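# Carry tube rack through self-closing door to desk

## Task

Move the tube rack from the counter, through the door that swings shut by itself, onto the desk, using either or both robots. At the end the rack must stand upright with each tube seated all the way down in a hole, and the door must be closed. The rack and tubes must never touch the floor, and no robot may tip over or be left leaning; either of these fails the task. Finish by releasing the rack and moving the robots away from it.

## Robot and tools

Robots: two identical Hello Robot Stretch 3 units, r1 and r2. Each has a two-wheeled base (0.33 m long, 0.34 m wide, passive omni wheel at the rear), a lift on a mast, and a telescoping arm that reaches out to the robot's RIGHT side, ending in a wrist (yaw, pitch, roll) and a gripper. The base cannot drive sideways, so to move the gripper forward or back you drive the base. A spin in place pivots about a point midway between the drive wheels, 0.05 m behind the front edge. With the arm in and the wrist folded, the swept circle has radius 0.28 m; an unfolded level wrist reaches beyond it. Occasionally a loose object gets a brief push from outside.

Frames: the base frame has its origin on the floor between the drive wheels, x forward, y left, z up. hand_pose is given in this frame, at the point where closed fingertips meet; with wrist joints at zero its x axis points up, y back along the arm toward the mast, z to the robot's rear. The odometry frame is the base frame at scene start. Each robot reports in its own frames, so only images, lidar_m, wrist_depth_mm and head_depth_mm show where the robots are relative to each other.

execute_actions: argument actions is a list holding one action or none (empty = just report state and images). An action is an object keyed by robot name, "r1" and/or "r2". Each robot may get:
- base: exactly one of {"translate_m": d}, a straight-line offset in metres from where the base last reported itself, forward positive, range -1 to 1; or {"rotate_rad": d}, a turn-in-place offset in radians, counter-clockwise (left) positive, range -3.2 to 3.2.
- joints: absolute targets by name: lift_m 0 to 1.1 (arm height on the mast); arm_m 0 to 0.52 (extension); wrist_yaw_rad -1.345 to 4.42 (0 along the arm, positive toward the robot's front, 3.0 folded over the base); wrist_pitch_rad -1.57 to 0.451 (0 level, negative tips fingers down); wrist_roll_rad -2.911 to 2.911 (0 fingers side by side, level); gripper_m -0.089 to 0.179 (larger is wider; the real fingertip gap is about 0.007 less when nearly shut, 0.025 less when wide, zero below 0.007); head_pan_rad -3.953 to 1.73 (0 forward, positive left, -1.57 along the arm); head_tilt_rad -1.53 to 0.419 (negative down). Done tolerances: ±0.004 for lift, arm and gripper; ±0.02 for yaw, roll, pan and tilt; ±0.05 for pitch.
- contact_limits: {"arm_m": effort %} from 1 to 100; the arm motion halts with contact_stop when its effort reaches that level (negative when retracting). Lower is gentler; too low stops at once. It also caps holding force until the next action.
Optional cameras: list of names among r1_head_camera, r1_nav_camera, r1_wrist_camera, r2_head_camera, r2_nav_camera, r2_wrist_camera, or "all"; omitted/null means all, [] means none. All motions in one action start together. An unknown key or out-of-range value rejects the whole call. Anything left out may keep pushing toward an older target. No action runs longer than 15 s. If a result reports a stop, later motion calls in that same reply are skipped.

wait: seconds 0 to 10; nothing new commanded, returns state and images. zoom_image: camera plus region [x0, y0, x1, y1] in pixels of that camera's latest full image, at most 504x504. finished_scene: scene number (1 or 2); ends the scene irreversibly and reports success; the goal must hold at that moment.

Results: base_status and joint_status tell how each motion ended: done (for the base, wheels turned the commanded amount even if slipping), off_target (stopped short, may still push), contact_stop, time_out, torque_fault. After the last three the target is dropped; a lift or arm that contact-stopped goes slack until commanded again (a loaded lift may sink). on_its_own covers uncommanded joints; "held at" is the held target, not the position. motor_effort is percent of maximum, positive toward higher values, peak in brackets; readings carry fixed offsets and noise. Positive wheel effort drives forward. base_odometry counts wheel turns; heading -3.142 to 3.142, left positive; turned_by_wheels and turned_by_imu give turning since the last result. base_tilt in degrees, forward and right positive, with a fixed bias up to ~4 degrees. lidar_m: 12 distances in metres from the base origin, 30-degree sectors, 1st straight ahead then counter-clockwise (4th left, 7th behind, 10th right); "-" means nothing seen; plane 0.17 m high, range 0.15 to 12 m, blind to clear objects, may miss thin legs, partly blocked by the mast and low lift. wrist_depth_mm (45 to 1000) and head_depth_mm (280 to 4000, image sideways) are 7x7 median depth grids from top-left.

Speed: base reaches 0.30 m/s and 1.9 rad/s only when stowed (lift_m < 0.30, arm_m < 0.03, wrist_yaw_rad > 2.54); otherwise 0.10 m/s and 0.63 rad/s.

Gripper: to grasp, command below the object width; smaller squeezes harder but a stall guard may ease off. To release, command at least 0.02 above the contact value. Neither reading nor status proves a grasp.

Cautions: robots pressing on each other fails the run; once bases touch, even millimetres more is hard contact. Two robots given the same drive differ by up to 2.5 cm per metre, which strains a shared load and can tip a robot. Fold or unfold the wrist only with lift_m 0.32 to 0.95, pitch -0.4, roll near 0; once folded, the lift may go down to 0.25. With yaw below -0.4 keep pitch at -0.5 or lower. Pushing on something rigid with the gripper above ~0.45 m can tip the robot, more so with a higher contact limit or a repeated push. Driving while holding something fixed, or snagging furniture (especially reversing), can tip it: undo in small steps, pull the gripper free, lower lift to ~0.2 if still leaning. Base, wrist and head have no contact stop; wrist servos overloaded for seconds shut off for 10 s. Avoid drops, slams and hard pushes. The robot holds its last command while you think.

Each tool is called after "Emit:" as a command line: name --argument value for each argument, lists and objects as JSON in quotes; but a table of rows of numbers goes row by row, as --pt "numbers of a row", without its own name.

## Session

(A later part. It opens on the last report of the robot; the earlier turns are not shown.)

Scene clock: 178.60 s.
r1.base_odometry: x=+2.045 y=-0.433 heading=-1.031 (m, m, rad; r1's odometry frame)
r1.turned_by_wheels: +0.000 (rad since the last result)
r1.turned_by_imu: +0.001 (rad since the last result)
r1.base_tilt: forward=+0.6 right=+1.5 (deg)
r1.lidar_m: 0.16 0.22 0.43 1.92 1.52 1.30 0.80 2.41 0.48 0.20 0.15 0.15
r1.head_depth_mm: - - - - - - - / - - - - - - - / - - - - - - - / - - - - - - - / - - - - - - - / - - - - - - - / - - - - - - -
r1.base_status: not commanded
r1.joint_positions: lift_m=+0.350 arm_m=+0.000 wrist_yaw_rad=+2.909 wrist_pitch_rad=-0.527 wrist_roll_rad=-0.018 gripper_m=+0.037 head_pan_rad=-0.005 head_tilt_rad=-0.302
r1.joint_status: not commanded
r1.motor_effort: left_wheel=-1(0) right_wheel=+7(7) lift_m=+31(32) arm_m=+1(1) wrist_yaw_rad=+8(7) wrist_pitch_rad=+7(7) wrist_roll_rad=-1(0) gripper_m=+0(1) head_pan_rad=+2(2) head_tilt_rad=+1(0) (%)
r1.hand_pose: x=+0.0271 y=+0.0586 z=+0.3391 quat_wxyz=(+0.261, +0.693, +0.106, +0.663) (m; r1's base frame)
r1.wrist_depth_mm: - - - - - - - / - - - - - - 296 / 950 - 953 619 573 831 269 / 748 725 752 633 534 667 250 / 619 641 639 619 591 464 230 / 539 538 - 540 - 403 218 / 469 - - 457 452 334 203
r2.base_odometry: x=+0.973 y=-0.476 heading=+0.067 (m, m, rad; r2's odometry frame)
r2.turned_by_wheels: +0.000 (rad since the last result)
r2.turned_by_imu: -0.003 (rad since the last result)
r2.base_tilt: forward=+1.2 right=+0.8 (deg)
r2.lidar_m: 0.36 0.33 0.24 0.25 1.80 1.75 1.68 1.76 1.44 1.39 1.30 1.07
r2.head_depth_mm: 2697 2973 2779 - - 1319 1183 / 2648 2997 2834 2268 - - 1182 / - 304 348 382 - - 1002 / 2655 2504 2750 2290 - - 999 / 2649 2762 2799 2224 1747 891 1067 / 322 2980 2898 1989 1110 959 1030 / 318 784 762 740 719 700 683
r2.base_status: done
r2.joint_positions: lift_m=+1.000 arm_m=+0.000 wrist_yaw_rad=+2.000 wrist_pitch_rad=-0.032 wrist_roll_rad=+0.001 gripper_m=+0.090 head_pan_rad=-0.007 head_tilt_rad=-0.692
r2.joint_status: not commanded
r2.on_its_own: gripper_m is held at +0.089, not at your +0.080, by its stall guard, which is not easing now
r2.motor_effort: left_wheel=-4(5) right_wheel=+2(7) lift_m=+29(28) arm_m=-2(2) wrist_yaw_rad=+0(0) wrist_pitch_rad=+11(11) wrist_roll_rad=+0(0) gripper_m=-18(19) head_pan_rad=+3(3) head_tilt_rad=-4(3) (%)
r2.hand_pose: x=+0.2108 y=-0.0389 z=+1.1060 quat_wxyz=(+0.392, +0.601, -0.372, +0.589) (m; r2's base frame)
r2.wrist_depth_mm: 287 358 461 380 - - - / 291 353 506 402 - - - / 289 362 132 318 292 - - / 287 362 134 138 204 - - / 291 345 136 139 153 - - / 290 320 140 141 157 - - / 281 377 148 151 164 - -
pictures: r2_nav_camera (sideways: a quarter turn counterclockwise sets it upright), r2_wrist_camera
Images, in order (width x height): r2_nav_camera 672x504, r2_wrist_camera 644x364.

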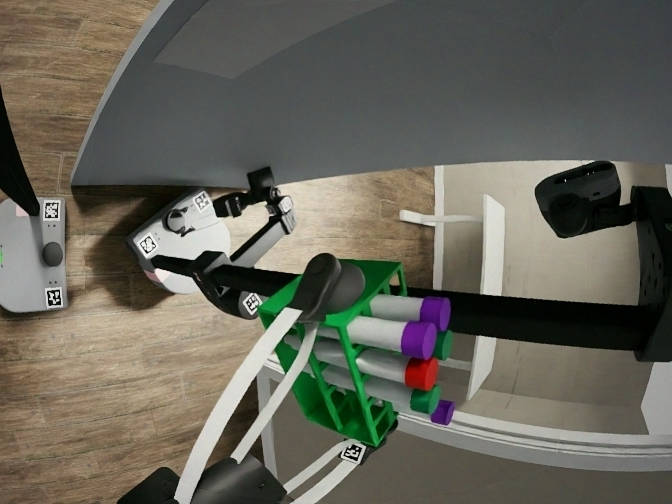

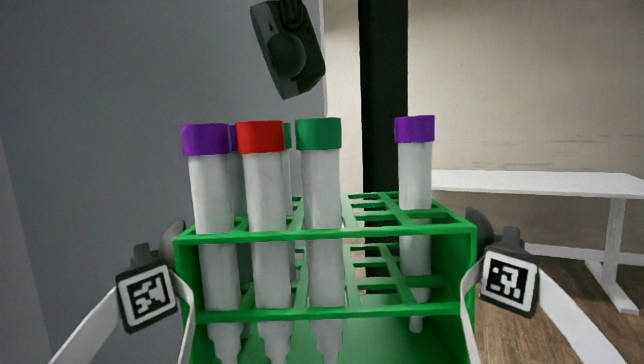

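Emit:
execute_actions --actions '[{"r1":{"base":{"translate_m":-0.25}},"r2":{"base":{"translate_m":0.12}}}]' --cameras '["r2_nav_camera"]'

Scene clock: 184.77 s.
r1.base_odometry: x=+1.916 y=-0.219 heading=-1.031 (m, m, rad; r1's odometry frame)
r1.turned_by_wheels: +0.000 (rad since the last result)
r1.turned_by_imu: -0.001 (rad since the last result)
r1.base_tilt: forward=+0.6 right=+1.5 (deg)
r1.lidar_m: 0.34 0.45 0.47 1.67 1.32 0.90 0.56 2.10 2.05 0.48 0.35 0.33
r1.head_depth_mm: - - - 290 306 326 349 / - - 291 308 328 351 377 / 283 292 310 330 353 379 410 / 293 312 332 355 382 413 450 / 313 334 357 385 416 453 498 / 336 360 387 418 457 502 558 / 361 389 420 459 503 562 633
r1.base_status: done
r1.joint_positions: lift_m=+0.350 arm_m=+0.000 wrist_yaw_rad=+2.917 wrist_pitch_rad=-0.527 wrist_roll_rad=-0.018 gripper_m=+0.037 head_pan_rad=-0.005 head_tilt_rad=-0.302
r1.joint_status: not commanded
r1.motor_effort: left_wheel=+2(3) right_wheel=-1(4) lift_m=+32(31) arm_m=-1(1) wrist_yaw_rad=+1(8) wrist_pitch_rad=+7(7) wrist_roll_rad=-1(1) gripper_m=+0(1) head_pan_rad=+2(2) head_tilt_rad=+2(1) (%)
r1.hand_pose: x=+0.0254 y=+0.0590 z=+0.3391 quat_wxyz=(+0.259, +0.693, +0.109, +0.664) (m; r1's base frame)
r1.wrist_depth_mm: - - - - - - - / - - - - - - - / 957 - 924 924 622 583 536 / 774 729 743 743 584 504 469 / 626 619 624 616 612 555 484 / 536 535 - 540 - 521 493 / 476 - - - 459 463 453
r2.base_odometry: x=+1.092 y=-0.468 heading=+0.067 (m, m, rad; r2's odometry frame)
r2.turned_by_wheels: +0.000 (rad since the last result)
r2.turned_by_imu: -0.003 (rad since the last result)
r2.base_tilt: forward=+1.2 right=+0.7 (deg)
r2.lidar_m: 0.45 0.28 0.19 0.17 0.18 1.87 1.81 1.87 1.44 1.39 1.13 0.45
r2.head_depth_mm: 316 2854 2805 - - 676 1006 / 360 2861 2807 2279 - - 1008 / 2545 2888 2875 2324 - - 1032 / 2536 2866 2836 2301 - - 1148 / 2559 2561 2763 2155 1747 1342 1199 / 2586 2871 2905 2132 1157 1029 948 / 2574 2802 778 723 677 637 601
r2.base_status: done
r2.joint_positions: lift_m=+1.000 arm_m=+0.000 wrist_yaw_rad=+2.000 wrist_pitch_rad=-0.033 wrist_roll_rad=+0.001 gripper_m=+0.090 head_pan_rad=-0.007 head_tilt_rad=-0.693
r2.joint_status: not commanded
r2.on_its_own: gripper_m is held at +0.089, not at your +0.080, by its stall guard, which is not easing now
r2.motor_effort: left_wheel=+1(72) right_wheel=-1(10) lift_m=+26(27) arm_m=-2(2) wrist_yaw_rad=+1(2) wrist_pitch_rad=+11(12) wrist_roll_rad=+0(0) gripper_m=-19(18) head_pan_rad=+2(3) head_tilt_rad=-3(3) (%)
r2.hand_pose: x=+0.2108 y=-0.0389 z=+1.1060 quat_wxyz=(+0.392, +0.601, -0.372, +0.588) (m; r2's base frame)
r2.wrist_depth_mm: 261 329 485 - 374 - - / 261 331 492 - - - 261 / 261 326 131 668 - - 261 / 261 334 134 140 205 - 264 / 261 319 137 138 154 - 268 / 264 292 140 141 156 - 270 / 252 352 147 149 164 - 271
pictures: r2_nav_camera (sideways: a quarter turn counterclockwise sets it upright)
Images, in order (width x height): r2_nav_camera 672x504.

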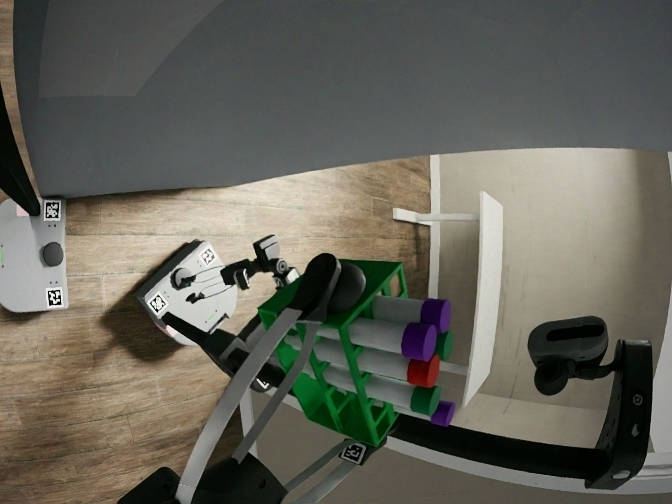

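Emit:
execute_actions --actions '[{"r1":{"base":{"rotate_rad":0.9},"joints":{"lift_m":0.28,"wrist_yaw_rad":3.0}}}]' --cameras '["r2_nav_camera"]'

Scene clock: 191.17 s.
r1.base_odometry: x=+1.916 y=-0.219 heading=-0.131 (m, m, rad; r1's odometry frame)
r1.turned_by_wheels: +0.900 (rad since the last result)
r1.turned_by_imu: +0.900 (rad since the last result)
r1.base_tilt: forward=+0.5 right=+1.6 (deg)
r1.lidar_m: 0.45 1.92 1.36 1.30 0.56 0.62 2.06 2.54 0.37 0.33 0.34 0.41
r1.head_depth_mm: 359 2055 467 2316 543 286 306 / 1887 380 429 2381 2463 296 - / 1935 2058 520 2371 2415 292 - / 1949 2054 2138 417 382 - - / 1944 2079 2158 445 2124 1943 1365 / 1950 2044 2208 475 2431 1776 1407 / 1939 2064 2219 2369 2413 1776 1404
r1.base_status: done
r1.joint_positions: lift_m=+0.280 arm_m=+0.000 wrist_yaw_rad=+2.999 wrist_pitch_rad=-0.527 wrist_roll_rad=-0.018 gripper_m=+0.037 head_pan_rad=-0.005 head_tilt_rad=-0.302
r1.joint_status: all done
r1.motor_effort: left_wheel=-2(8) right_wheel=+2(7) lift_m=+20(27) arm_m=-2(1) wrist_yaw_rad=+2(2) wrist_pitch_rad=+7(7) wrist_roll_rad=-1(1) gripper_m=+0(1) head_pan_rad=+2(2) head_tilt_rad=+1(1) (%)
r1.hand_pose: x=+0.0085 y=+0.0622 z=+0.2695 quat_wxyz=(+0.231, +0.688, +0.137, +0.674) (m; r1's base frame)
r1.wrist_depth_mm: 447 - - - - - - / 458 618 - - - - 996 / 499 621 794 805 782 771 750 / 555 599 637 631 612 615 619 / 546 537 - 541 541 510 523 / 480 - - - - 444 443 / - - - - 383 392 388
r2.base_odometry: x=+1.092 y=-0.468 heading=+0.067 (m, m, rad; r2's odometry frame)
r2.turned_by_wheels: +0.000 (rad since the last result)
r2.turned_by_imu: -0.001 (rad since the last result)
r2.base_tilt: forward=+1.2 right=+0.8 (deg)
r2.lidar_m: 0.45 0.28 0.19 0.17 0.18 1.87 1.81 1.88 1.44 1.39 1.13 0.46
r2.head_depth_mm: 359 2876 2836 - - 1324 1187 / 361 2884 2837 2278 - - 1047 / 2564 2894 2870 2290 - - 1039 / 2560 2873 2873 2299 - - 1050 / 2550 2573 2745 2183 1736 1342 1199 / 2573 2869 2895 2135 1150 1025 945 / 2575 2794 777 723 676 635 600
r2.base_status: not commanded
r2.joint_positions: lift_m=+1.000 arm_m=+0.000 wrist_yaw_rad=+2.000 wrist_pitch_rad=-0.033 wrist_roll_rad=+0.001 gripper_m=+0.090 head_pan_rad=-0.007 head_tilt_rad=-0.693
r2.joint_status: not commanded
r2.on_its_own: gripper_m is held at +0.089, not at your +0.080, by its stall guard, which is not easing now
r2.motor_effort: left_wheel=+0(0) right_wheel=-1(1) lift_m=+26(26) arm_m=-2(2) wrist_yaw_rad=+0(0) wrist_pitch_rad=+11(11) wrist_roll_rad=+0(0) gripper_m=-18(18) head_pan_rad=+2(2) head_tilt_rad=-4(3) (%)
r2.hand_pose: x=+0.2108 y=-0.0389 z=+1.1060 quat_wxyz=(+0.392, +0.601, -0.372, +0.588) (m; r2's base frame)
r2.wrist_depth_mm: 261 330 471 - - 312 362 / 261 329 486 - - - 358 / 262 326 132 158 - - - / 262 334 134 138 206 - 391 / 261 318 136 137 154 - - / 263 293 140 140 156 - - / 251 348 148 149 164 - -
pictures: r2_nav_camera (sideways: a quarter turn counterclockwise sets it upright)
Images, in order (width x height): r2_nav_camera 672x504.

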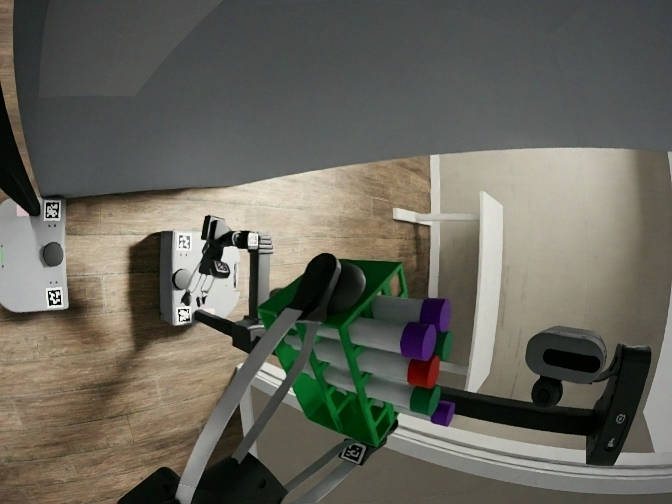

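Emit:
execute_actions --actions '[{"r1":{"base":{"translate_m":-1.0}},"r2":{"base":{"translate_m":0.5}}}]' --cameras '["r2_nav_camera"]'

Scene clock: 200.10 s.
r1.base_odometry: x=+0.925 y=-0.088 heading=-0.131 (m, m, rad; r1's odometry frame)
r1.turned_by_wheels: +0.000 (rad since the last result)
r1.turned_by_imu: -0.006 (rad since the last result)
r1.base_tilt: forward=+0.6 right=+1.6 (deg)
r1.lidar_m: 0.95 0.68 0.75 1.26 1.29 1.30 1.47 1.09 2.00 2.51 0.82 0.71
r1.head_depth_mm: 893 878 930 953 968 991 1011 / 1103 1024 970 1054 1142 1203 1235 / 2802 2891 982 750 1662 1600 1244 / 2790 2973 942 3307 2460 1793 1238 / 2814 2983 3142 3329 2457 1791 1404 / 2788 2953 3179 3318 2458 1778 1404 / 2792 2971 3191 3308 2427 1784 1399
r1.base_status: done
r1.joint_positions: lift_m=+0.280 arm_m=+0.000 wrist_yaw_rad=+2.999 wrist_pitch_rad=-0.527 wrist_roll_rad=-0.018 gripper_m=+0.037 head_pan_rad=-0.005 head_tilt_rad=-0.302
r1.joint_status: not commanded
r1.motor_effort: left_wheel=-1(8) right_wheel=+2(4) lift_m=+20(20) arm_m=+0(1) wrist_yaw_rad=+1(0) wrist_pitch_rad=+7(7) wrist_roll_rad=-1(1) gripper_m=+1(0) head_pan_rad=+2(2) head_tilt_rad=+1(1) (%)
r1.hand_pose: x=+0.0085 y=+0.0622 z=+0.2695 quat_wxyz=(+0.231, +0.688, +0.137, +0.674) (m; r1's base frame)
r1.wrist_depth_mm: - - - - - 782 560 / - - - - - 778 574 / 807 801 811 794 775 744 616 / 655 630 632 630 630 627 596 / 528 531 - 546 548 516 518 / 478 - - - - 454 442 / - - - - 386 396 390
r2.base_odometry: x=+1.591 y=-0.434 heading=+0.067 (m, m, rad; r2's odometry frame)
r2.turned_by_wheels: +0.000 (rad since the last result)
r2.turned_by_imu: -0.004 (rad since the last result)
r2.base_tilt: forward=+1.3 right=+0.7 (deg)
r2.lidar_m: 0.94 0.37 0.22 0.20 0.20 0.23 0.43 1.97 1.44 1.16 0.63 1.05
r2.head_depth_mm: 2007 1743 2584 - - 1323 1195 / 2108 2034 2546 1306 - - 1174 / 2082 2053 2578 2326 - - 1194 / 2116 2069 2600 2275 - - 1172 / 2099 2077 2565 2148 1733 1339 1199 / 2096 2333 2630 2136 1703 1405 1194 / 2111 2357 2646 2143 1705 1407 956
r2.base_status: done
r2.joint_positions: lift_m=+1.000 arm_m=+0.000 wrist_yaw_rad=+2.000 wrist_pitch_rad=-0.033 wrist_roll_rad=+0.001 gripper_m=+0.090 head_pan_rad=-0.007 head_tilt_rad=-0.693
r2.joint_status: not commanded
r2.on_its_own: gripper_m is held at +0.089, not at your +0.080, by its stall guard, which is not easing now
r2.motor_effort: left_wheel=+2(10) right_wheel=-5(5) lift_m=+25(26) arm_m=-2(2) wrist_yaw_rad=+1(0) wrist_pitch_rad=+11(11) wrist_roll_rad=+0(0) gripper_m=-19(18) head_pan_rad=+3(2) head_tilt_rad=-3(4) (%)
r2.hand_pose: x=+0.2108 y=-0.0389 z=+1.1060 quat_wxyz=(+0.392, +0.601, -0.372, +0.588) (m; r2's base frame)
r2.wrist_depth_mm: 312 439 - - - 753 - / 309 421 - - - - - / 306 435 132 159 - - - / 308 427 134 139 206 - - / 309 386 136 138 153 - - / 306 348 140 141 156 - - / 292 464 147 149 163 915 -
pictures: r2_nav_camera (sideways: a quarter turn counterclockwise sets it upright)
Images, in order (width x height): r2_nav_camera 672x504.

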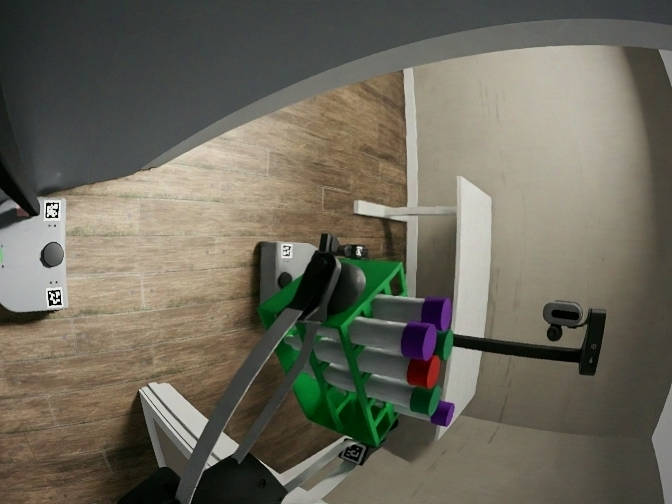

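Emit:
execute_actions --actions '[{"r1":{"base":{"rotate_rad":-1.44}},"r2":{"base":{"translate_m":0.2}}}]' --cameras '[]'

Emit:
execute_actions --actions '[{"r1":{"base":{"translate_m":1.0}},"r2":{"base":{"translate_m":0.4}}}]' --cameras '["r2_nav_camera"]'

Scene clock: 206.93 s.
r1.base_odometry: x=+0.925 y=-0.088 heading=-1.571 (m, m, rad; r1's odometry frame)
r1.turned_by_wheels: -1.440 (rad since the last result)
r1.turned_by_imu: -1.436 (rad since the last result)
r1.base_tilt: forward=+0.6 right=+1.6 (deg)
r1.lidar_m: 1.59 0.71 0.72 0.75 0.75 0.87 1.26 1.30 1.32 1.09 1.10 2.32
r1.head_depth_mm: 2057 2187 2322 2471 2513 1811 1420 / 2098 2201 2336 2536 2492 1811 1420 / 2118 2243 2391 2557 2479 1802 1414 / 2161 2275 2448 2597 2467 1792 1408 / 1971 2065 2201 2334 2224 1794 1406 / 1387 1438 1502 1554 1619 1643 1395 / 1068 1098 1131 1166 1202 1238 1264
r1.base_status: done
r1.joint_positions: lift_m=+0.280 arm_m=+0.000 wrist_yaw_rad=+2.999 wrist_pitch_rad=-0.527 wrist_roll_rad=-0.018 gripper_m=+0.037 head_pan_rad=-0.005 head_tilt_rad=-0.302
r1.joint_status: not commanded
r1.motor_effort: left_wheel=+3(9) right_wheel=-1(4) lift_m=+20(20) arm_m=-1(1) wrist_yaw_rad=+2(1) wrist_pitch_rad=+7(7) wrist_roll_rad=-1(1) gripper_m=+0(1) head_pan_rad=+2(1) head_tilt_rad=+0(1) (%)
r1.hand_pose: x=+0.0085 y=+0.0622 z=+0.2695 quat_wxyz=(+0.231, +0.688, +0.137, +0.674) (m; r1's base frame)
r1.wrist_depth_mm: 552 - - - 821 693 564 / 606 614 - 816 758 758 605 / 641 692 787 771 765 737 665 / 648 649 635 624 609 616 606 / 535 526 - 548 524 514 515 / 465 - - - - 446 450 / - - - - 384 384 391
r2.base_odometry: x=+1.791 y=-0.421 heading=+0.067 (m, m, rad; r2's odometry frame)
r2.turned_by_wheels: +0.000 (rad since the last result)
r2.turned_by_imu: -0.002 (rad since the last result)
r2.base_tilt: forward=+1.3 right=+0.7 (deg)
r2.lidar_m: 0.75 2.31 0.27 0.22 0.22 0.23 0.36 1.98 1.44 0.56 0.56 0.65
r2.head_depth_mm: 1883 1631 659 - - 1295 1186 / 1944 1893 2474 2277 - - 1186 / 1918 1897 2444 2337 - - 1194 / 1924 1912 2453 2296 - - 1174 / 1921 1938 2416 2128 1748 1333 1198 / 1941 2077 2456 2128 1689 1398 1198 / 1942 2169 2475 2143 1707 1414 1199
r2.base_status: done
r2.joint_positions: lift_m=+1.000 arm_m=+0.000 wrist_yaw_rad=+2.000 wrist_pitch_rad=-0.033 wrist_roll_rad=+0.001 gripper_m=+0.090 head_pan_rad=-0.007 head_tilt_rad=-0.693
r2.joint_status: not commanded
r2.on_its_own: gripper_m is held at +0.089, not at your +0.080, by its stall guard, which is not easing now
r2.motor_effort: left_wheel=+4(10) right_wheel=-8(8) lift_m=+26(26) arm_m=-2(2) wrist_yaw_rad=+1(0) wrist_pitch_rad=+11(11) wrist_roll_rad=+0(0) gripper_m=-18(19) head_pan_rad=+3(3) head_tilt_rad=-4(2) (%)
r2.hand_pose: x=+0.2108 y=-0.0389 z=+1.1060 quat_wxyz=(+0.392, +0.601, -0.372, +0.588) (m; r2's base frame)
r2.wrist_depth_mm: - - - - - 565 - / - - - - - 580 - / - - 132 159 - - - / - - 134 139 205 - - / - - 136 137 153 470 - / - - 140 142 157 - - / 350 - 146 149 164 828 -
pictures: none
No camera images: the call's "cameras" was empty. Leave "cameras" out to get every camera's image.

Scene clock: 212.03 s.
r1.base_odometry: x=+0.925 y=-1.088 heading=-1.571 (m, m, rad; r1's odometry frame)
r1.turned_by_wheels: +0.000 (rad since the last result)
r1.turned_by_imu: +0.007 (rad since the last result)
r1.base_tilt: forward=+0.6 right=+1.6 (deg)
r1.lidar_m: 1.28 0.59 0.46 0.45 0.49 0.77 2.25 2.04 1.27 1.57 1.69 1.54
r1.head_depth_mm: 1225 1302 1390 1488 1594 1688 1423 / 1242 1326 1406 1510 1616 1716 1424 / 1259 1347 1437 1529 1656 1732 1414 / 1276 1362 1460 1556 1674 1758 1411 / 1300 1380 1478 1579 1701 1715 1411 / 1115 1158 1207 1252 1307 1358 1320 / 865 890 914 942 971 1002 1033
r1.base_status: done
r1.joint_positions: lift_m=+0.280 arm_m=+0.000 wrist_yaw_rad=+2.999 wrist_pitch_rad=-0.527 wrist_roll_rad=-0.018 gripper_m=+0.037 head_pan_rad=-0.005 head_tilt_rad=-0.302
r1.joint_status: not commanded
r1.motor_effort: left_wheel=+1(9) right_wheel=-1(4) lift_m=+20(21) arm_m=-1(2) wrist_yaw_rad=+0(2) wrist_pitch_rad=+7(7) wrist_roll_rad=+0(1) gripper_m=+0(0) head_pan_rad=+2(2) head_tilt_rad=+2(1) (%)
r1.hand_pose: x=+0.0085 y=+0.0622 z=+0.2695 quat_wxyz=(+0.231, +0.688, +0.137, +0.674) (m; r1's base frame)
r1.wrist_depth_mm: 467 - 456 453 457 456 455 / 508 514 506 502 499 511 506 / 567 563 571 565 570 561 558 / 633 596 597 606 600 593 600 / 536 543 - 546 535 523 516 / 471 - - - - 439 444 / - - - - 379 394 393
r2.base_odometry: x=+2.190 y=-0.394 heading=+0.067 (m, m, rad; r2's odometry frame)
r2.turned_by_wheels: +0.000 (rad since the last result)
r2.turned_by_imu: -0.004 (rad since the last result)
r2.base_tilt: forward=+1.3 right=+0.8 (deg)
r2.lidar_m: 1.41 1.90 0.86 0.70 0.37 0.28 0.27 0.29 0.41 0.70 1.45 1.68
r2.head_depth_mm: 1571 1687 1297 - - 1332 1191 / 1571 1703 1304 2170 - - 1177 / 1570 1699 1315 2182 - - 1191 / 1572 1695 1317 2208 - - 1169 / 1571 1699 1324 1994 1704 1335 1197 / 1572 1732 1327 2140 1692 1396 1201 / 1565 1758 1958 2133 1701 1411 1199
r2.base_status: done
r2.joint_positions: lift_m=+1.000 arm_m=+0.000 wrist_yaw_rad=+2.000 wrist_pitch_rad=-0.033 wrist_roll_rad=+0.001 gripper_m=+0.090 head_pan_rad=-0.007 head_tilt_rad=-0.693
r2.joint_status: not commanded
r2.on_its_own: gripper_m is held at +0.089, not at your +0.080, by its stall guard, which is not easing now
r2.motor_effort: left_wheel=-8(12) right_wheel=-7(21) lift_m=+26(26) arm_m=-2(2) wrist_yaw_rad=+0(0) wrist_pitch_rad=+11(11) wrist_roll_rad=+0(0) gripper_m=-18(18) head_pan_rad=+3(3) head_tilt_rad=-3(2) (%)
r2.hand_pose: x=+0.2108 y=-0.0389 z=+1.1060 quat_wxyz=(+0.392, +0.601, -0.372, +0.588) (m; r2's base frame)
r2.wrist_depth_mm: - - - - - - - / - - - - - - - / - - 131 136 - - - / - - 133 138 206 - - / - - 136 138 153 - - / - - 141 141 155 - 837 / - - 147 149 164 - -
pictures: r2_nav_camera (sideways: a quarter turn counterclockwise sets it upright)
Images, in order (width x height): r2_nav_camera 672x504.

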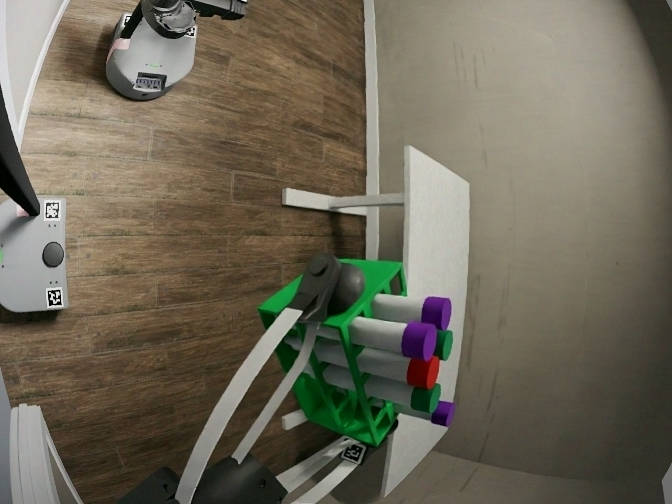

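Emit:
execute_actions --actions '[{"r1":{"base":{"translate_m":0.5}},"r2":{"base":{"translate_m":0.6},"joints":{"lift_m":1.1,"head_tilt_rad":-0.9}}}]' --cameras '["r2_nav_camera"]'

Scene clock: 223.07 s.
r1.base_odometry: x=+0.925 y=-1.588 heading=-1.571 (m, m, rad; r1's odometry frame)
r1.turned_by_wheels: +0.000 (rad since the last result)
r1.turned_by_imu: +0.004 (rad since the last result)
r1.base_tilt: forward=+0.6 right=+1.6 (deg)
r1.lidar_m: 1.02 0.52 0.41 0.40 0.43 0.64 1.23 1.60 1.65 1.63 1.32 1.04
r1.head_depth_mm: 810 861 919 981 1054 1138 1235 / 824 875 935 996 1075 1159 1267 / 836 890 948 1016 1098 1181 1286 / 849 904 965 1032 1114 1213 1306 / 863 917 977 1057 1139 1237 1331 / 877 925 986 1043 1124 1187 1231 / 758 781 805 828 858 880 911
r1.base_status: done
r1.joint_positions: lift_m=+0.280 arm_m=+0.000 wrist_yaw_rad=+2.999 wrist_pitch_rad=-0.527 wrist_roll_rad=-0.018 gripper_m=+0.037 head_pan_rad=-0.005 head_tilt_rad=-0.302
r1.joint_status: not commanded
r1.motor_effort: left_wheel=+1(8) right_wheel=-1(5) lift_m=+20(20) arm_m=-1(1) wrist_yaw_rad=+1(1) wrist_pitch_rad=+7(7) wrist_roll_rad=-1(1) gripper_m=+1(1) head_pan_rad=+2(2) head_tilt_rad=+0(1) (%)
r1.hand_pose: x=+0.0085 y=+0.0622 z=+0.2695 quat_wxyz=(+0.231, +0.688, +0.137, +0.674) (m; r1's base frame)
r1.wrist_depth_mm: 414 - 403 405 404 407 407 / 448 454 456 444 449 444 452 / 509 508 506 493 495 507 504 / 563 558 542 558 550 568 559 / 535 533 - 540 530 526 510 / 474 - - - - 443 444 / - - - - 387 385 388
r2.base_odometry: x=+2.789 y=-0.354 heading=+0.067 (m, m, rad; r2's odometry frame)
r2.turned_by_wheels: +0.000 (rad since the last result)
r2.turned_by_imu: -0.005 (rad since the last result)
r2.base_tilt: forward=+1.2 right=+0.6 (deg)
r2.lidar_m: 0.85 0.82 1.75 1.38 1.11 0.83 0.86 0.89 1.11 1.39 1.24 1.28
r2.head_depth_mm: - - - 723 1385 1258 1116 / - - - 740 1413 1271 1124 / - - - - 1454 1266 1119 / - - - 710 1456 1276 1131 / - - - 748 1426 1269 1126 / 1061 - 855 748 1430 1270 1131 / 1084 1203 907 751 1472 1275 1127
r2.base_status: done
r2.joint_positions: lift_m=+1.099 arm_m=+0.000 wrist_yaw_rad=+2.000 wrist_pitch_rad=-0.033 wrist_roll_rad=+0.001 gripper_m=+0.090 head_pan_rad=-0.007 head_tilt_rad=-0.889
r2.joint_status: all done
r2.on_its_own: gripper_m is held at +0.089, not at your +0.080, by its stall guard, which is not easing now
r2.motor_effort: left_wheel=+1(9) right_wheel=-2(4) lift_m=+31(31) arm_m=-2(2) wrist_yaw_rad=+1(1) wrist_pitch_rad=+11(11) wrist_roll_rad=+0(0) gripper_m=-19(18) head_pan_rad=+3(2) head_tilt_rad=-5(23) (%)
r2.hand_pose: x=+0.2108 y=-0.0389 z=+1.2054 quat_wxyz=(+0.392, +0.601, -0.372, +0.588) (m; r2's base frame)
r2.wrist_depth_mm: - - - - - 996 854 / - - - - - 934 857 / - - 131 135 - - 871 / - - 133 137 205 - 915 / - - 137 138 154 - 920 / - - 139 140 156 - 923 / - - 146 150 164 763 740
pictures: r2_nav_camera (sideways: a quarter turn counterclockwise sets it upright)
Images, in order (width x height): r2_nav_camera 672x504.

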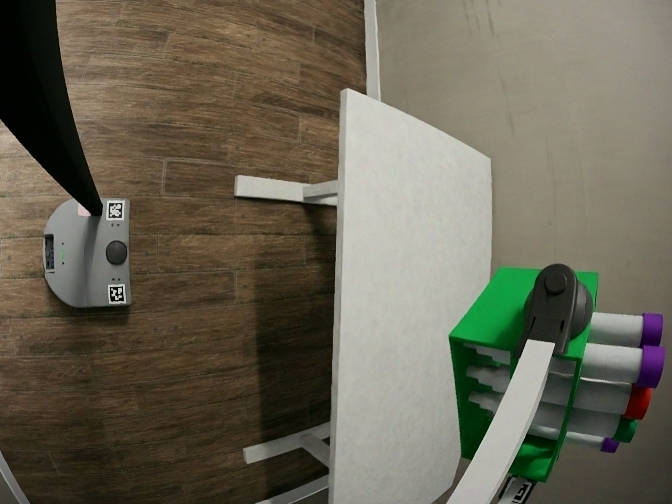

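Emit:
execute_actions --actions '[{"r2":{"base":{"rotate_rad":1.57},"joints":{"head_pan_rad":-1.57,"head_tilt_rad":-0.7}}}]' --cameras '[]'

Emit:
execute_actions --actions '[{"r2":{"joints":{"wrist_yaw_rad":0.0,"arm_m":0.35}}}]' --cameras '["r2_nav_camera","r2_wrist_camera"]'

Scene clock: 230.73 s.
r1.base_odometry: x=+0.925 y=-1.588 heading=-1.571 (m, m, rad; r1's odometry frame)
r1.turned_by_wheels: +0.000 (rad since the last result)
r1.turned_by_imu: +0.001 (rad since the last result)
r1.base_tilt: forward=+0.6 right=+1.6 (deg)
r1.lidar_m: 1.02 0.52 0.41 0.40 0.43 0.64 1.37 1.61 1.65 1.63 1.32 1.04
r1.head_depth_mm: 811 864 918 978 1053 1136 1233 / 826 873 935 997 1072 1156 1264 / 836 891 947 1017 1094 1181 1284 / 852 905 967 1036 1117 1215 1306 / 862 919 978 1052 1136 1239 1319 / 877 927 986 1044 1124 1190 1232 / 759 780 804 832 854 881 909
r1.base_status: not commanded
r1.joint_positions: lift_m=+0.280 arm_m=+0.000 wrist_yaw_rad=+2.999 wrist_pitch_rad=-0.527 wrist_roll_rad=-0.018 gripper_m=+0.037 head_pan_rad=-0.005 head_tilt_rad=-0.302
r1.joint_status: not commanded
r1.motor_effort: left_wheel=+1(1) right_wheel=-1(1) lift_m=+20(20) arm_m=-1(2) wrist_yaw_rad=+1(1) wrist_pitch_rad=+7(6) wrist_roll_rad=-1(1) gripper_m=+1(0) head_pan_rad=+2(2) head_tilt_rad=+0(1) (%)
r1.hand_pose: x=+0.0085 y=+0.0622 z=+0.2695 quat_wxyz=(+0.231, +0.688, +0.137, +0.674) (m; r1's base frame)
r1.wrist_depth_mm: 406 - 409 408 412 411 407 / 454 463 447 457 447 449 448 / 512 513 500 506 498 507 498 / 560 551 550 548 553 554 559 / 532 528 - 549 545 521 512 / 473 - - - - 454 447 / - - - - 380 387 389
r2.base_odometry: x=+2.789 y=-0.354 heading=+1.637 (m, m, rad; r2's odometry frame)
r2.turned_by_wheels: +1.570 (rad since the last result)
r2.turned_by_imu: +1.574 (rad since the last result)
r2.base_tilt: forward=+1.2 right=+0.7 (deg)
r2.lidar_m: 1.37 1.10 0.84 0.86 0.89 1.11 1.39 1.24 1.28 0.83 0.82 1.76
r2.head_depth_mm: - - - - 706 1344 1183 / - - - - 706 1372 1185 / - - - - 690 1379 1191 / 1028 - - - 690 1386 1188 / 1048 1175 1231 - - - 1194 / 1052 1177 1269 - - - 1171 / 1046 1179 1297 - - - 1172
r2.base_status: done
r2.joint_positions: lift_m=+1.099 arm_m=+0.000 wrist_yaw_rad=+2.000 wrist_pitch_rad=-0.033 wrist_roll_rad=+0.001 gripper_m=+0.090 head_pan_rad=-1.563 head_tilt_rad=-0.705
r2.joint_status: all done
r2.on_its_own: gripper_m is held at +0.089, not at your +0.080, by its stall guard, which is not easing now
r2.motor_effort: left_wheel=-4(10) right_wheel=+2(7) lift_m=+30(30) arm_m=-2(2) wrist_yaw_rad=+0(0) wrist_pitch_rad=+11(11) wrist_roll_rad=+0(0) gripper_m=-19(18) head_pan_rad=-3(36) head_tilt_rad=+2(18) (%)
r2.hand_pose: x=+0.2108 y=-0.0389 z=+1.2054 quat_wxyz=(+0.392, +0.601, -0.372, +0.588) (m; r2's base frame)
r2.wrist_depth_mm: 714 907 - - - - - / 723 893 - - - - - / 707 871 133 136 - - - / 697 932 134 138 205 - - / 718 880 137 138 153 - - / 712 803 140 141 156 - - / 705 991 146 149 165 - -
pictures: none
No camera images: the call's "cameras" was empty. Leave "cameras" out to get every camera's image.

Scene clock: 234.50 s.
r1.base_odometry: x=+0.925 y=-1.588 heading=-1.571 (m, m, rad; r1's odometry frame)
r1.turned_by_wheels: +0.000 (rad since the last result)
r1.turned_by_imu: +0.000 (rad since the last result)
r1.base_tilt: forward=+0.6 right=+1.6 (deg)
r1.lidar_m: 1.02 0.52 0.41 0.40 0.43 0.64 1.36 1.61 1.65 1.63 1.32 1.04
r1.head_depth_mm: 815 860 915 981 1057 1139 1232 / 825 873 932 994 1073 1157 1261 / 837 889 948 1018 1090 1182 1286 / 848 904 962 1034 1118 1212 1305 / 862 918 981 1051 1140 1232 1321 / 876 925 992 1044 1122 1188 1232 / 758 779 806 828 855 882 908
r1.base_status: not commanded
r1.joint_positions: lift_m=+0.280 arm_m=+0.000 wrist_yaw_rad=+2.999 wrist_pitch_rad=-0.527 wrist_roll_rad=-0.018 gripper_m=+0.037 head_pan_rad=-0.005 head_tilt_rad=-0.302
r1.joint_status: not commanded
r1.motor_effort: left_wheel=+2(1) right_wheel=-1(1) lift_m=+20(20) arm_m=+0(1) wrist_yaw_rad=+1(1) wrist_pitch_rad=+7(7) wrist_roll_rad=-1(1) gripper_m=+1(1) head_pan_rad=+2(2) head_tilt_rad=+2(1) (%)
r1.hand_pose: x=+0.0085 y=+0.0622 z=+0.2695 quat_wxyz=(+0.231, +0.688, +0.137, +0.674) (m; r1's base frame)
r1.wrist_depth_mm: 409 - 405 406 410 407 404 / 454 456 459 455 455 447 450 / 512 505 508 506 494 503 510 / 558 560 557 559 552 544 551 / 536 540 - 538 537 525 517 / 478 - - - - 443 447 / - - - - 391 391 391
r2.base_odometry: x=+2.789 y=-0.354 heading=+1.637 (m, m, rad; r2's odometry frame)
r2.turned_by_wheels: +0.000 (rad since the last result)
r2.turned_by_imu: +0.000 (rad since the last result)
r2.base_tilt: forward=+1.3 right=+0.9 (deg)
r2.lidar_m: 1.36 1.10 0.83 0.86 0.89 1.12 1.39 1.24 1.28 0.83 0.82 1.76
r2.head_depth_mm: 1036 1167 1195 902 726 1341 1184 / 1080 1162 1205 906 727 1377 1179 / - 1165 1216 911 730 1382 1188 / 612 1167 1224 913 731 1378 1187 / 1043 1180 1222 920 735 1353 1187 / 1048 1176 1227 922 734 1388 1179 / 1050 1179 1314 922 737 1392 1192
r2.base_status: not commanded
r2.joint_positions: lift_m=+1.099 arm_m=+0.350 wrist_yaw_rad=+0.001 wrist_pitch_rad=-0.033 wrist_roll_rad=+0.001 gripper_m=+0.090 head_pan_rad=-1.563 head_tilt_rad=-0.705
r2.joint_status: all done
r2.on_its_own: gripper_m is held at +0.089, not at your +0.080, by its stall guard, which is not easing now
r2.motor_effort: left_wheel=-4(4) right_wheel=+2(2) lift_m=+30(31) arm_m=+5(3) wrist_yaw_rad=-1(3) wrist_pitch_rad=+11(11) wrist_roll_rad=+0(0) gripper_m=-18(18) head_pan_rad=-3(3) head_tilt_rad=+2(2) (%)
r2.hand_pose: x=-0.0211 y=-0.7499 z=+1.2054 quat_wxyz=(+0.707, +0.012, -0.707, -0.011) (m; r2's base frame)
r2.wrist_depth_mm: 601 595 584 586 592 581 576 / 611 603 607 598 602 615 613 / 634 620 134 611 620 631 613 / 653 634 134 137 648 632 637 / 655 650 136 138 153 657 669 / 691 685 141 141 155 - 681 / 714 710 147 149 164 705 698
pictures: r2_nav_camera (sideways: a quarter turn counterclockwise sets it upright), r2_wrist_camera
Images, in order (width x height): r2_nav_camera 672x504, r2_wrist_camera 644x364.

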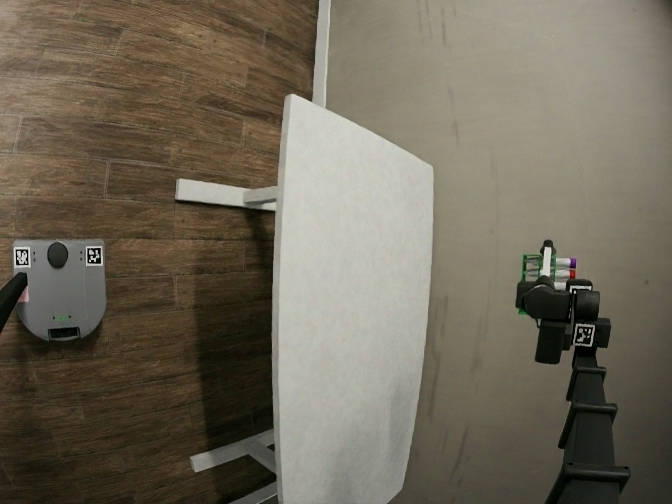

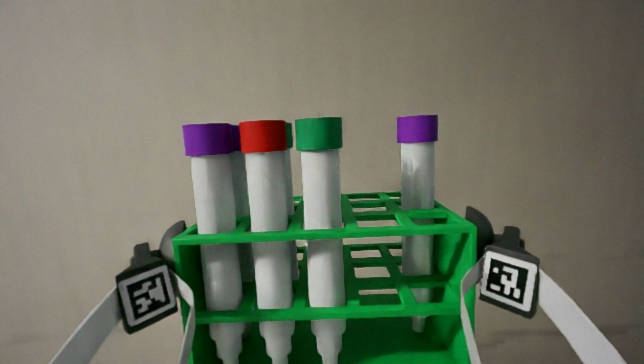

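Emit:
execute_actions --actions '[{"r2":{"joints":{"lift_m":0.8}}}]' --cameras '["r2_nav_camera","r2_wrist_camera"]'

Scene clock: 240.77 s.
r1.base_odometry: x=+0.925 y=-1.588 heading=-1.571 (m, m, rad; r1's odometry frame)
r1.turned_by_wheels: +0.000 (rad since the last result)
r1.turned_by_imu: +0.001 (rad since the last result)
r1.base_tilt: forward=+0.6 right=+1.6 (deg)
r1.lidar_m: 1.02 0.52 0.41 0.40 0.43 0.64 1.37 1.60 1.65 1.62 1.32 1.04
r1.head_depth_mm: 814 860 919 978 1054 1137 1236 / 827 877 932 999 1079 1164 1262 / 838 887 950 1016 1094 1184 1289 / 851 901 962 1034 1111 1210 1297 / 862 916 983 1055 1133 1238 1316 / 874 924 990 1048 1125 1193 1229 / 757 781 805 828 850 880 907
r1.base_status: not commanded
r1.joint_positions: lift_m=+0.280 arm_m=+0.000 wrist_yaw_rad=+2.999 wrist_pitch_rad=-0.527 wrist_roll_rad=-0.018 gripper_m=+0.037 head_pan_rad=-0.005 head_tilt_rad=-0.302
r1.joint_status: not commanded
r1.motor_effort: left_wheel=+1(1) right_wheel=-1(1) lift_m=+20(20) arm_m=+0(1) wrist_yaw_rad=+0(1) wrist_pitch_rad=+7(7) wrist_roll_rad=-1(1) gripper_m=+0(1) head_pan_rad=+2(2) head_tilt_rad=+2(1) (%)
r1.hand_pose: x=+0.0085 y=+0.0622 z=+0.2695 quat_wxyz=(+0.231, +0.688, +0.137, +0.674) (m; r1's base frame)
r1.wrist_depth_mm: 412 - 407 401 410 408 407 / 447 454 458 451 442 453 448 / 503 513 506 503 500 508 499 / 567 555 551 568 552 557 550 / 540 531 - 546 541 514 525 / 476 - - - - 444 446 / - - - - 390 392 389
r2.base_odometry: x=+2.789 y=-0.354 heading=+1.637 (m, m, rad; r2's odometry frame)
r2.turned_by_wheels: +0.000 (rad since the last result)
r2.turned_by_imu: -0.001 (rad since the last result)
r2.base_tilt: forward=+1.2 right=+0.9 (deg)
r2.lidar_m: 1.36 1.10 0.83 0.86 0.89 1.12 1.39 1.24 1.28 0.83 0.82 1.77
r2.head_depth_mm: 1033 1163 1202 938 - - 1160 / 1039 1166 1258 - 705 1381 1186 / 1040 1168 817 - 729 1380 1190 / 1043 1174 817 898 731 1390 1188 / 1046 1172 1220 915 736 1357 1192 / 1046 1173 1225 920 735 1396 1186 / 1053 1176 1324 921 737 1398 1195
r2.base_status: not commanded
r2.joint_positions: lift_m=+0.800 arm_m=+0.350 wrist_yaw_rad=+0.001 wrist_pitch_rad=-0.033 wrist_roll_rad=+0.001 gripper_m=+0.090 head_pan_rad=-1.563 head_tilt_rad=-0.705
r2.joint_status: all done
r2.on_its_own: gripper_m is held at +0.089, not at your +0.080, by its stall guard, which is not easing now
r2.motor_effort: left_wheel=-4(4) right_wheel=+3(3) lift_m=+12(28) arm_m=+4(4) wrist_yaw_rad=-1(1) wrist_pitch_rad=+11(11) wrist_roll_rad=+0(0) gripper_m=-19(18) head_pan_rad=-3(3) head_tilt_rad=+2(1) (%)
r2.hand_pose: x=-0.0211 y=-0.7499 z=+0.9067 quat_wxyz=(+0.707, +0.012, -0.707, -0.011) (m; r2's base frame)
r2.wrist_depth_mm: 581 593 585 592 584 592 583 / 614 600 607 601 591 619 597 / 617 623 132 608 615 622 623 / 652 646 134 137 640 641 630 / 660 674 136 138 153 667 664 / 686 678 140 141 156 - 452 / 416 368 148 149 164 352 344
pictures: r2_nav_camera (sideways: a quarter turn counterclockwise sets it upright), r2_wrist_camera
Images, in order (width x height): r2_nav_camera 672x504, r2_wrist_camera 644x364.

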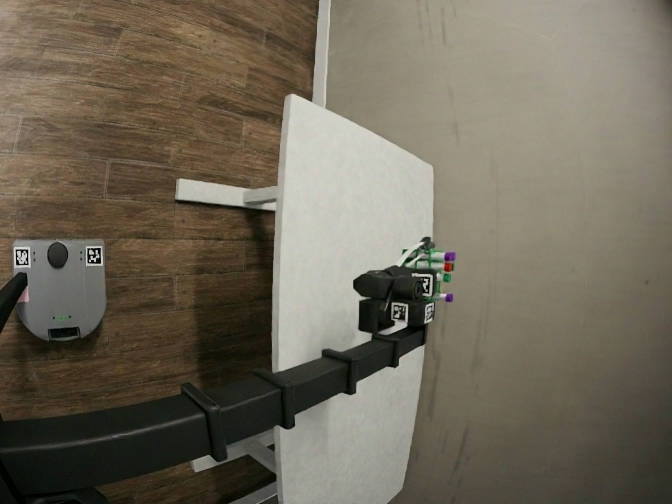

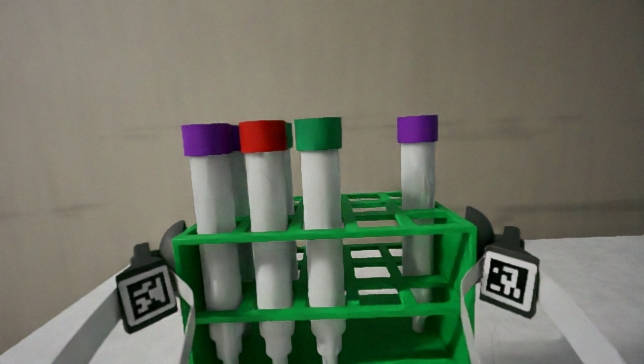

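Emit:
execute_actions --actions '[{"r2":{"joints":{"lift_m":0.72}}}]' --cameras '["r2_wrist_camera"]'

Scene clock: 245.77 s.
r1.base_odometry: x=+0.925 y=-1.588 heading=-1.571 (m, m, rad; r1's odometry frame)
r1.turned_by_wheels: +0.000 (rad since the last result)
r1.turned_by_imu: +0.000 (rad since the last result)
r1.base_tilt: forward=+0.6 right=+1.5 (deg)
r1.lidar_m: 1.02 0.52 0.41 0.40 0.43 0.64 1.37 1.60 1.65 1.63 1.32 1.04
r1.head_depth_mm: 812 863 920 984 1056 1139 1236 / 825 875 935 997 1075 1157 1262 / 838 890 949 1014 1091 1183 1286 / 847 903 964 1035 1111 1210 1309 / 862 918 983 1053 1138 1231 1329 / 874 928 990 1047 1127 1197 1232 / 758 778 806 830 852 880 906
r1.base_status: not commanded
r1.joint_positions: lift_m=+0.280 arm_m=+0.000 wrist_yaw_rad=+2.999 wrist_pitch_rad=-0.527 wrist_roll_rad=-0.018 gripper_m=+0.037 head_pan_rad=-0.005 head_tilt_rad=-0.302
r1.joint_status: not commanded
r1.motor_effort: left_wheel=+1(2) right_wheel=-1(1) lift_m=+20(21) arm_m=-1(1) wrist_yaw_rad=+2(1) wrist_pitch_rad=+7(7) wrist_roll_rad=-1(1) gripper_m=+1(1) head_pan_rad=+2(2) head_tilt_rad=+1(1) (%)
r1.hand_pose: x=+0.0085 y=+0.0622 z=+0.2695 quat_wxyz=(+0.231, +0.688, +0.137, +0.674) (m; r1's base frame)
r1.wrist_depth_mm: 412 - 408 413 401 410 407 / 455 460 444 451 448 442 450 / 507 511 498 513 498 500 506 / 558 552 543 559 563 560 555 / 537 528 - 541 539 522 520 / 478 - - - - 445 442 / - - - - 389 391 398
r2.base_odometry: x=+2.789 y=-0.354 heading=+1.637 (m, m, rad; r2's odometry frame)
r2.turned_by_wheels: +0.000 (rad since the last result)
r2.turned_by_imu: -0.001 (rad since the last result)
r2.base_tilt: forward=+1.2 right=+0.8 (deg)
r2.lidar_m: 1.37 1.10 0.83 0.86 0.89 1.11 1.39 1.23 1.28 0.83 0.82 1.76
r2.head_depth_mm: 1035 1159 1203 904 745 - - / 1034 1166 1205 976 707 1350 1186 / 1040 1166 1216 - 709 1386 1190 / 1040 1170 1218 851 727 1386 1185 / 1039 1174 1221 916 733 1354 1195 / 1047 1171 1231 919 733 1392 1189 / 1045 1176 1322 921 738 1387 1193
r2.base_status: not commanded
r2.joint_positions: lift_m=+0.720 arm_m=+0.350 wrist_yaw_rad=+0.001 wrist_pitch_rad=-0.033 wrist_roll_rad=+0.001 gripper_m=+0.090 head_pan_rad=-1.563 head_tilt_rad=-0.705
r2.joint_status: all done
r2.on_its_own: gripper_m is held at +0.089, not at your +0.080, by its stall guard, which is not easing now
r2.motor_effort: left_wheel=-4(4) right_wheel=+2(3) lift_m=+13(14) arm_m=+5(5) wrist_yaw_rad=-1(1) wrist_pitch_rad=+11(11) wrist_roll_rad=+0(0) gripper_m=-19(19) head_pan_rad=-3(3) head_tilt_rad=+2(2) (%)
r2.hand_pose: x=-0.0211 y=-0.7499 z=+0.8267 quat_wxyz=(+0.707, +0.012, -0.707, -0.011) (m; r2's base frame)
r2.wrist_depth_mm: 600 580 593 591 582 578 586 / 604 596 623 614 613 604 594 / 622 622 130 602 618 622 622 / 635 646 133 136 629 648 644 / 674 592 136 137 153 488 428 / 360 379 140 141 156 - 308 / 286 254 146 148 164 238 235
pictures: r2_wrist_camera
Images, in order (width x height): r2_wrist_camera 644x364.

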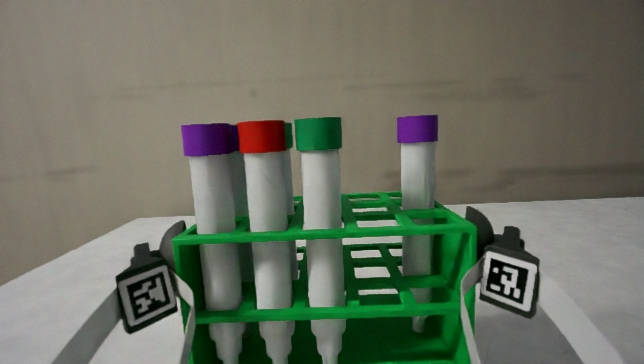

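Emit:
execute_actions --actions '[{"r2":{"joints":{"lift_m":0.675}}}]' --cameras '["r2_wrist_camera","r2_head_camera"]'

Scene clock: 251.80 s.
r1.base_odometry: x=+0.925 y=-1.588 heading=-1.571 (m, m, rad; r1's odometry frame)
r1.turned_by_wheels: +0.000 (rad since the last result)
r1.turned_by_imu: +0.000 (rad since the last result)
r1.base_tilt: forward=+0.6 right=+1.5 (deg)
r1.lidar_m: 1.02 0.52 0.41 0.40 0.43 0.64 1.36 1.60 1.65 1.62 1.32 1.04
r1.head_depth_mm: 812 865 916 981 1050 1141 1237 / 825 875 932 998 1073 1165 1267 / 836 889 949 1013 1093 1189 1291 / 850 904 963 1033 1112 1205 1303 / 863 917 982 1054 1139 1231 1328 / 876 925 989 1048 1122 1187 1234 / 757 780 805 831 853 877 910
r1.base_status: not commanded
r1.joint_positions: lift_m=+0.280 arm_m=+0.000 wrist_yaw_rad=+2.999 wrist_pitch_rad=-0.527 wrist_roll_rad=-0.018 gripper_m=+0.037 head_pan_rad=-0.005 head_tilt_rad=-0.302
r1.joint_status: not commanded
r1.motor_effort: left_wheel=+1(1) right_wheel=-1(1) lift_m=+21(20) arm_m=-2(1) wrist_yaw_rad=+1(1) wrist_pitch_rad=+7(7) wrist_roll_rad=-1(1) gripper_m=+1(1) head_pan_rad=+2(2) head_tilt_rad=+0(1) (%)
r1.hand_pose: x=+0.0085 y=+0.0622 z=+0.2695 quat_wxyz=(+0.231, +0.688, +0.137, +0.674) (m; r1's base frame)
r1.wrist_depth_mm: 412 - 413 410 410 406 403 / 451 449 454 449 452 451 447 / 507 503 503 501 506 499 498 / 559 558 547 555 546 563 553 / 533 532 - 549 541 519 510 / 474 - - - - 448 446 / - - - - 382 391 386
r2.base_odometry: x=+2.789 y=-0.354 heading=+1.637 (m, m, rad; r2's odometry frame)
r2.turned_by_wheels: +0.000 (rad since the last result)
r2.turned_by_imu: -0.001 (rad since the last result)
r2.base_tilt: forward=+1.2 right=+0.7 (deg)
r2.lidar_m: 1.36 1.10 0.84 0.86 0.89 1.12 1.39 1.24 1.28 0.83 0.82 1.77
r2.head_depth_mm: 1037 1166 1200 903 724 1341 - / 1039 1158 1209 937 - 1353 1186 / 1039 1172 1212 897 689 1379 1188 / 1036 1178 1219 853 728 1383 1189 / 1049 1173 1224 915 733 1357 1189 / 1042 1173 1228 918 736 1396 1180 / 1045 1179 1324 922 737 1396 1195
r2.base_status: not commanded
r2.joint_positions: lift_m=+0.675 arm_m=+0.350 wrist_yaw_rad=+0.001 wrist_pitch_rad=-0.033 wrist_roll_rad=+0.001 gripper_m=+0.090 head_pan_rad=-1.563 head_tilt_rad=-0.705
r2.joint_status: all done
r2.on_its_own: gripper_m is held at +0.089, not at your +0.080, by its stall guard, which is not easing now
r2.motor_effort: left_wheel=-4(4) right_wheel=+3(2) lift_m=+14(11) arm_m=+5(4) wrist_yaw_rad=-2(1) wrist_pitch_rad=+11(11) wrist_roll_rad=+0(0) gripper_m=-18(18) head_pan_rad=-3(3) head_tilt_rad=+2(2) (%)
r2.hand_pose: x=-0.0211 y=-0.7499 z=+0.7817 quat_wxyz=(+0.707, +0.012, -0.707, -0.011) (m; r2's base frame)
r2.wrist_depth_mm: 592 592 588 585 589 588 575 / 607 612 607 615 611 609 603 / 620 620 131 603 611 610 628 / 644 650 133 137 526 584 544 / 406 399 136 137 153 351 320 / 270 276 141 141 156 - 229 / 211 188 147 149 163 180 174
pictures: r2_head_camera (sideways: a quarter turn clockwise sets it upright), r2_wrist_camera
Images, in order (width x height): r2_head_camera 896x504, r2_wrist_camera 644x364.

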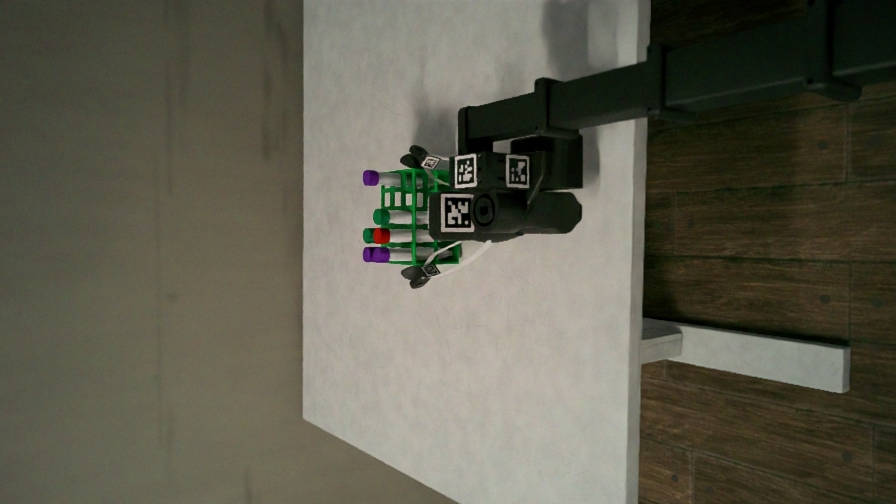

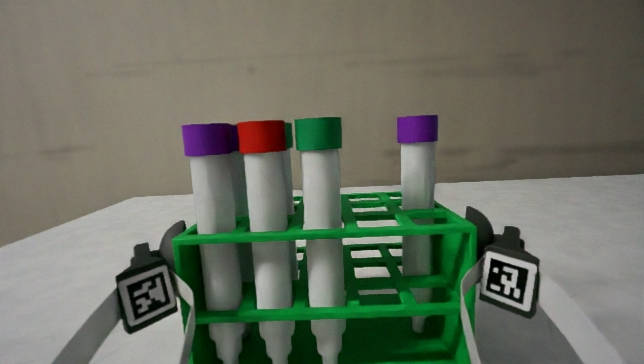

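Not yet touching (pitch effort unchanged).

Emit:
execute_actions --actions '[{"r2":{"joints":{"lift_m":0.655}}}]' --cameras '["r2_wrist_camera"]'

Scene clock: 254.77 s.
r1.base_odometry: x=+0.925 y=-1.588 heading=-1.571 (m, m, rad; r1's odometry frame)
r1.turned_by_wheels: +0.000 (rad since the last result)
r1.turned_by_imu: +0.000 (rad since the last result)
r1.base_tilt: forward=+0.5 right=+1.6 (deg)
r1.lidar_m: 1.02 0.52 0.41 0.40 0.43 0.64 1.37 1.60 1.65 1.63 1.32 1.04
r1.head_depth_mm: 813 863 918 983 1056 1139 1236 / 824 878 931 999 1074 1162 1264 / 837 889 949 1016 1095 1186 1285 / 849 903 967 1035 1114 1214 1300 / 863 916 982 1053 1139 1242 1322 / 874 922 988 1050 1126 1191 1229 / 759 781 805 832 856 879 910
r1.base_status: not commanded
r1.joint_positions: lift_m=+0.280 arm_m=+0.000 wrist_yaw_rad=+2.999 wrist_pitch_rad=-0.527 wrist_roll_rad=-0.018 gripper_m=+0.037 head_pan_rad=-0.005 head_tilt_rad=-0.302
r1.joint_status: not commanded
r1.motor_effort: left_wheel=+1(2) right_wheel=+0(1) lift_m=+20(21) arm_m=-1(1) wrist_yaw_rad=+1(1) wrist_pitch_rad=+7(7) wrist_roll_rad=+0(0) gripper_m=+1(1) head_pan_rad=+2(2) head_tilt_rad=+1(0) (%)
r1.hand_pose: x=+0.0085 y=+0.0622 z=+0.2695 quat_wxyz=(+0.231, +0.688, +0.137, +0.674) (m; r1's base frame)
r1.wrist_depth_mm: 414 - 404 411 412 412 407 / 458 460 453 448 446 449 445 / 515 506 509 505 501 508 500 / 566 554 550 555 551 552 553 / 537 530 - 555 537 514 524 / 470 - - - - 446 440 / - - - - 386 387 389
r2.base_odometry: x=+2.789 y=-0.354 heading=+1.637 (m, m, rad; r2's odometry frame)
r2.turned_by_wheels: +0.000 (rad since the last result)
r2.turned_by_imu: +0.000 (rad since the last result)
r2.base_tilt: forward=+1.3 right=+0.8 (deg)
r2.lidar_m: 1.36 1.10 0.83 0.86 0.89 1.12 1.39 1.24 1.28 0.83 0.82 1.76
r2.head_depth_mm: 1039 1164 1205 903 723 1345 - / 1041 1171 1208 938 749 1350 1184 / 1043 1164 1211 896 689 1371 1185 / 1041 1170 1217 857 720 1373 1195 / 1039 1177 1227 916 733 1353 1188 / 1049 1179 1234 920 734 1393 1180 / 1049 1179 1330 917 739 1399 1196
r2.base_status: not commanded
r2.joint_positions: lift_m=+0.656 arm_m=+0.350 wrist_yaw_rad=+0.001 wrist_pitch_rad=+0.013 wrist_roll_rad=+0.001 gripper_m=+0.090 head_pan_rad=-1.563 head_tilt_rad=-0.705
r2.joint_status: all done
r2.on_its_own: gripper_m is held at +0.089, not at your +0.080, by its stall guard, which is not easing now
r2.motor_effort: left_wheel=-4(4) right_wheel=+2(2) lift_m=+10(14) arm_m=+5(4) wrist_yaw_rad=-1(1) wrist_pitch_rad=-5(11) wrist_roll_rad=+0(0) gripper_m=-19(19) head_pan_rad=-3(3) head_tilt_rad=+3(2) (%)
r2.hand_pose: x=-0.0211 y=-0.7511 z=+0.7735 quat_wxyz=(+0.707, -0.004, -0.707, +0.005) (m; r2's base frame)
r2.wrist_depth_mm: 592 603 599 610 600 587 597 / 622 612 594 628 612 607 612 / 621 624 131 621 621 622 618 / 642 627 133 138 204 638 640 / 455 423 136 137 163 358 323 / 264 272 140 140 156 - 218 / 203 178 146 156 169 169 166
pictures: r2_wrist_camera
Images, in order (width x height): r2_wrist_camera 644x364.

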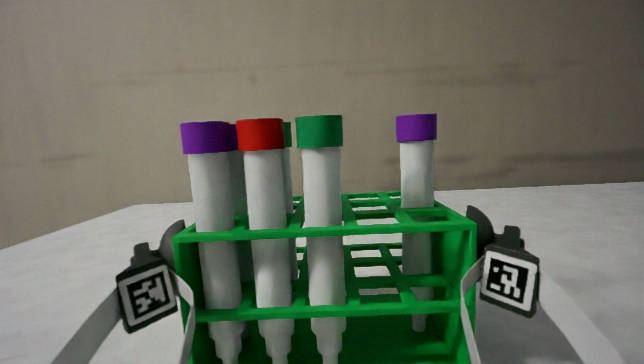

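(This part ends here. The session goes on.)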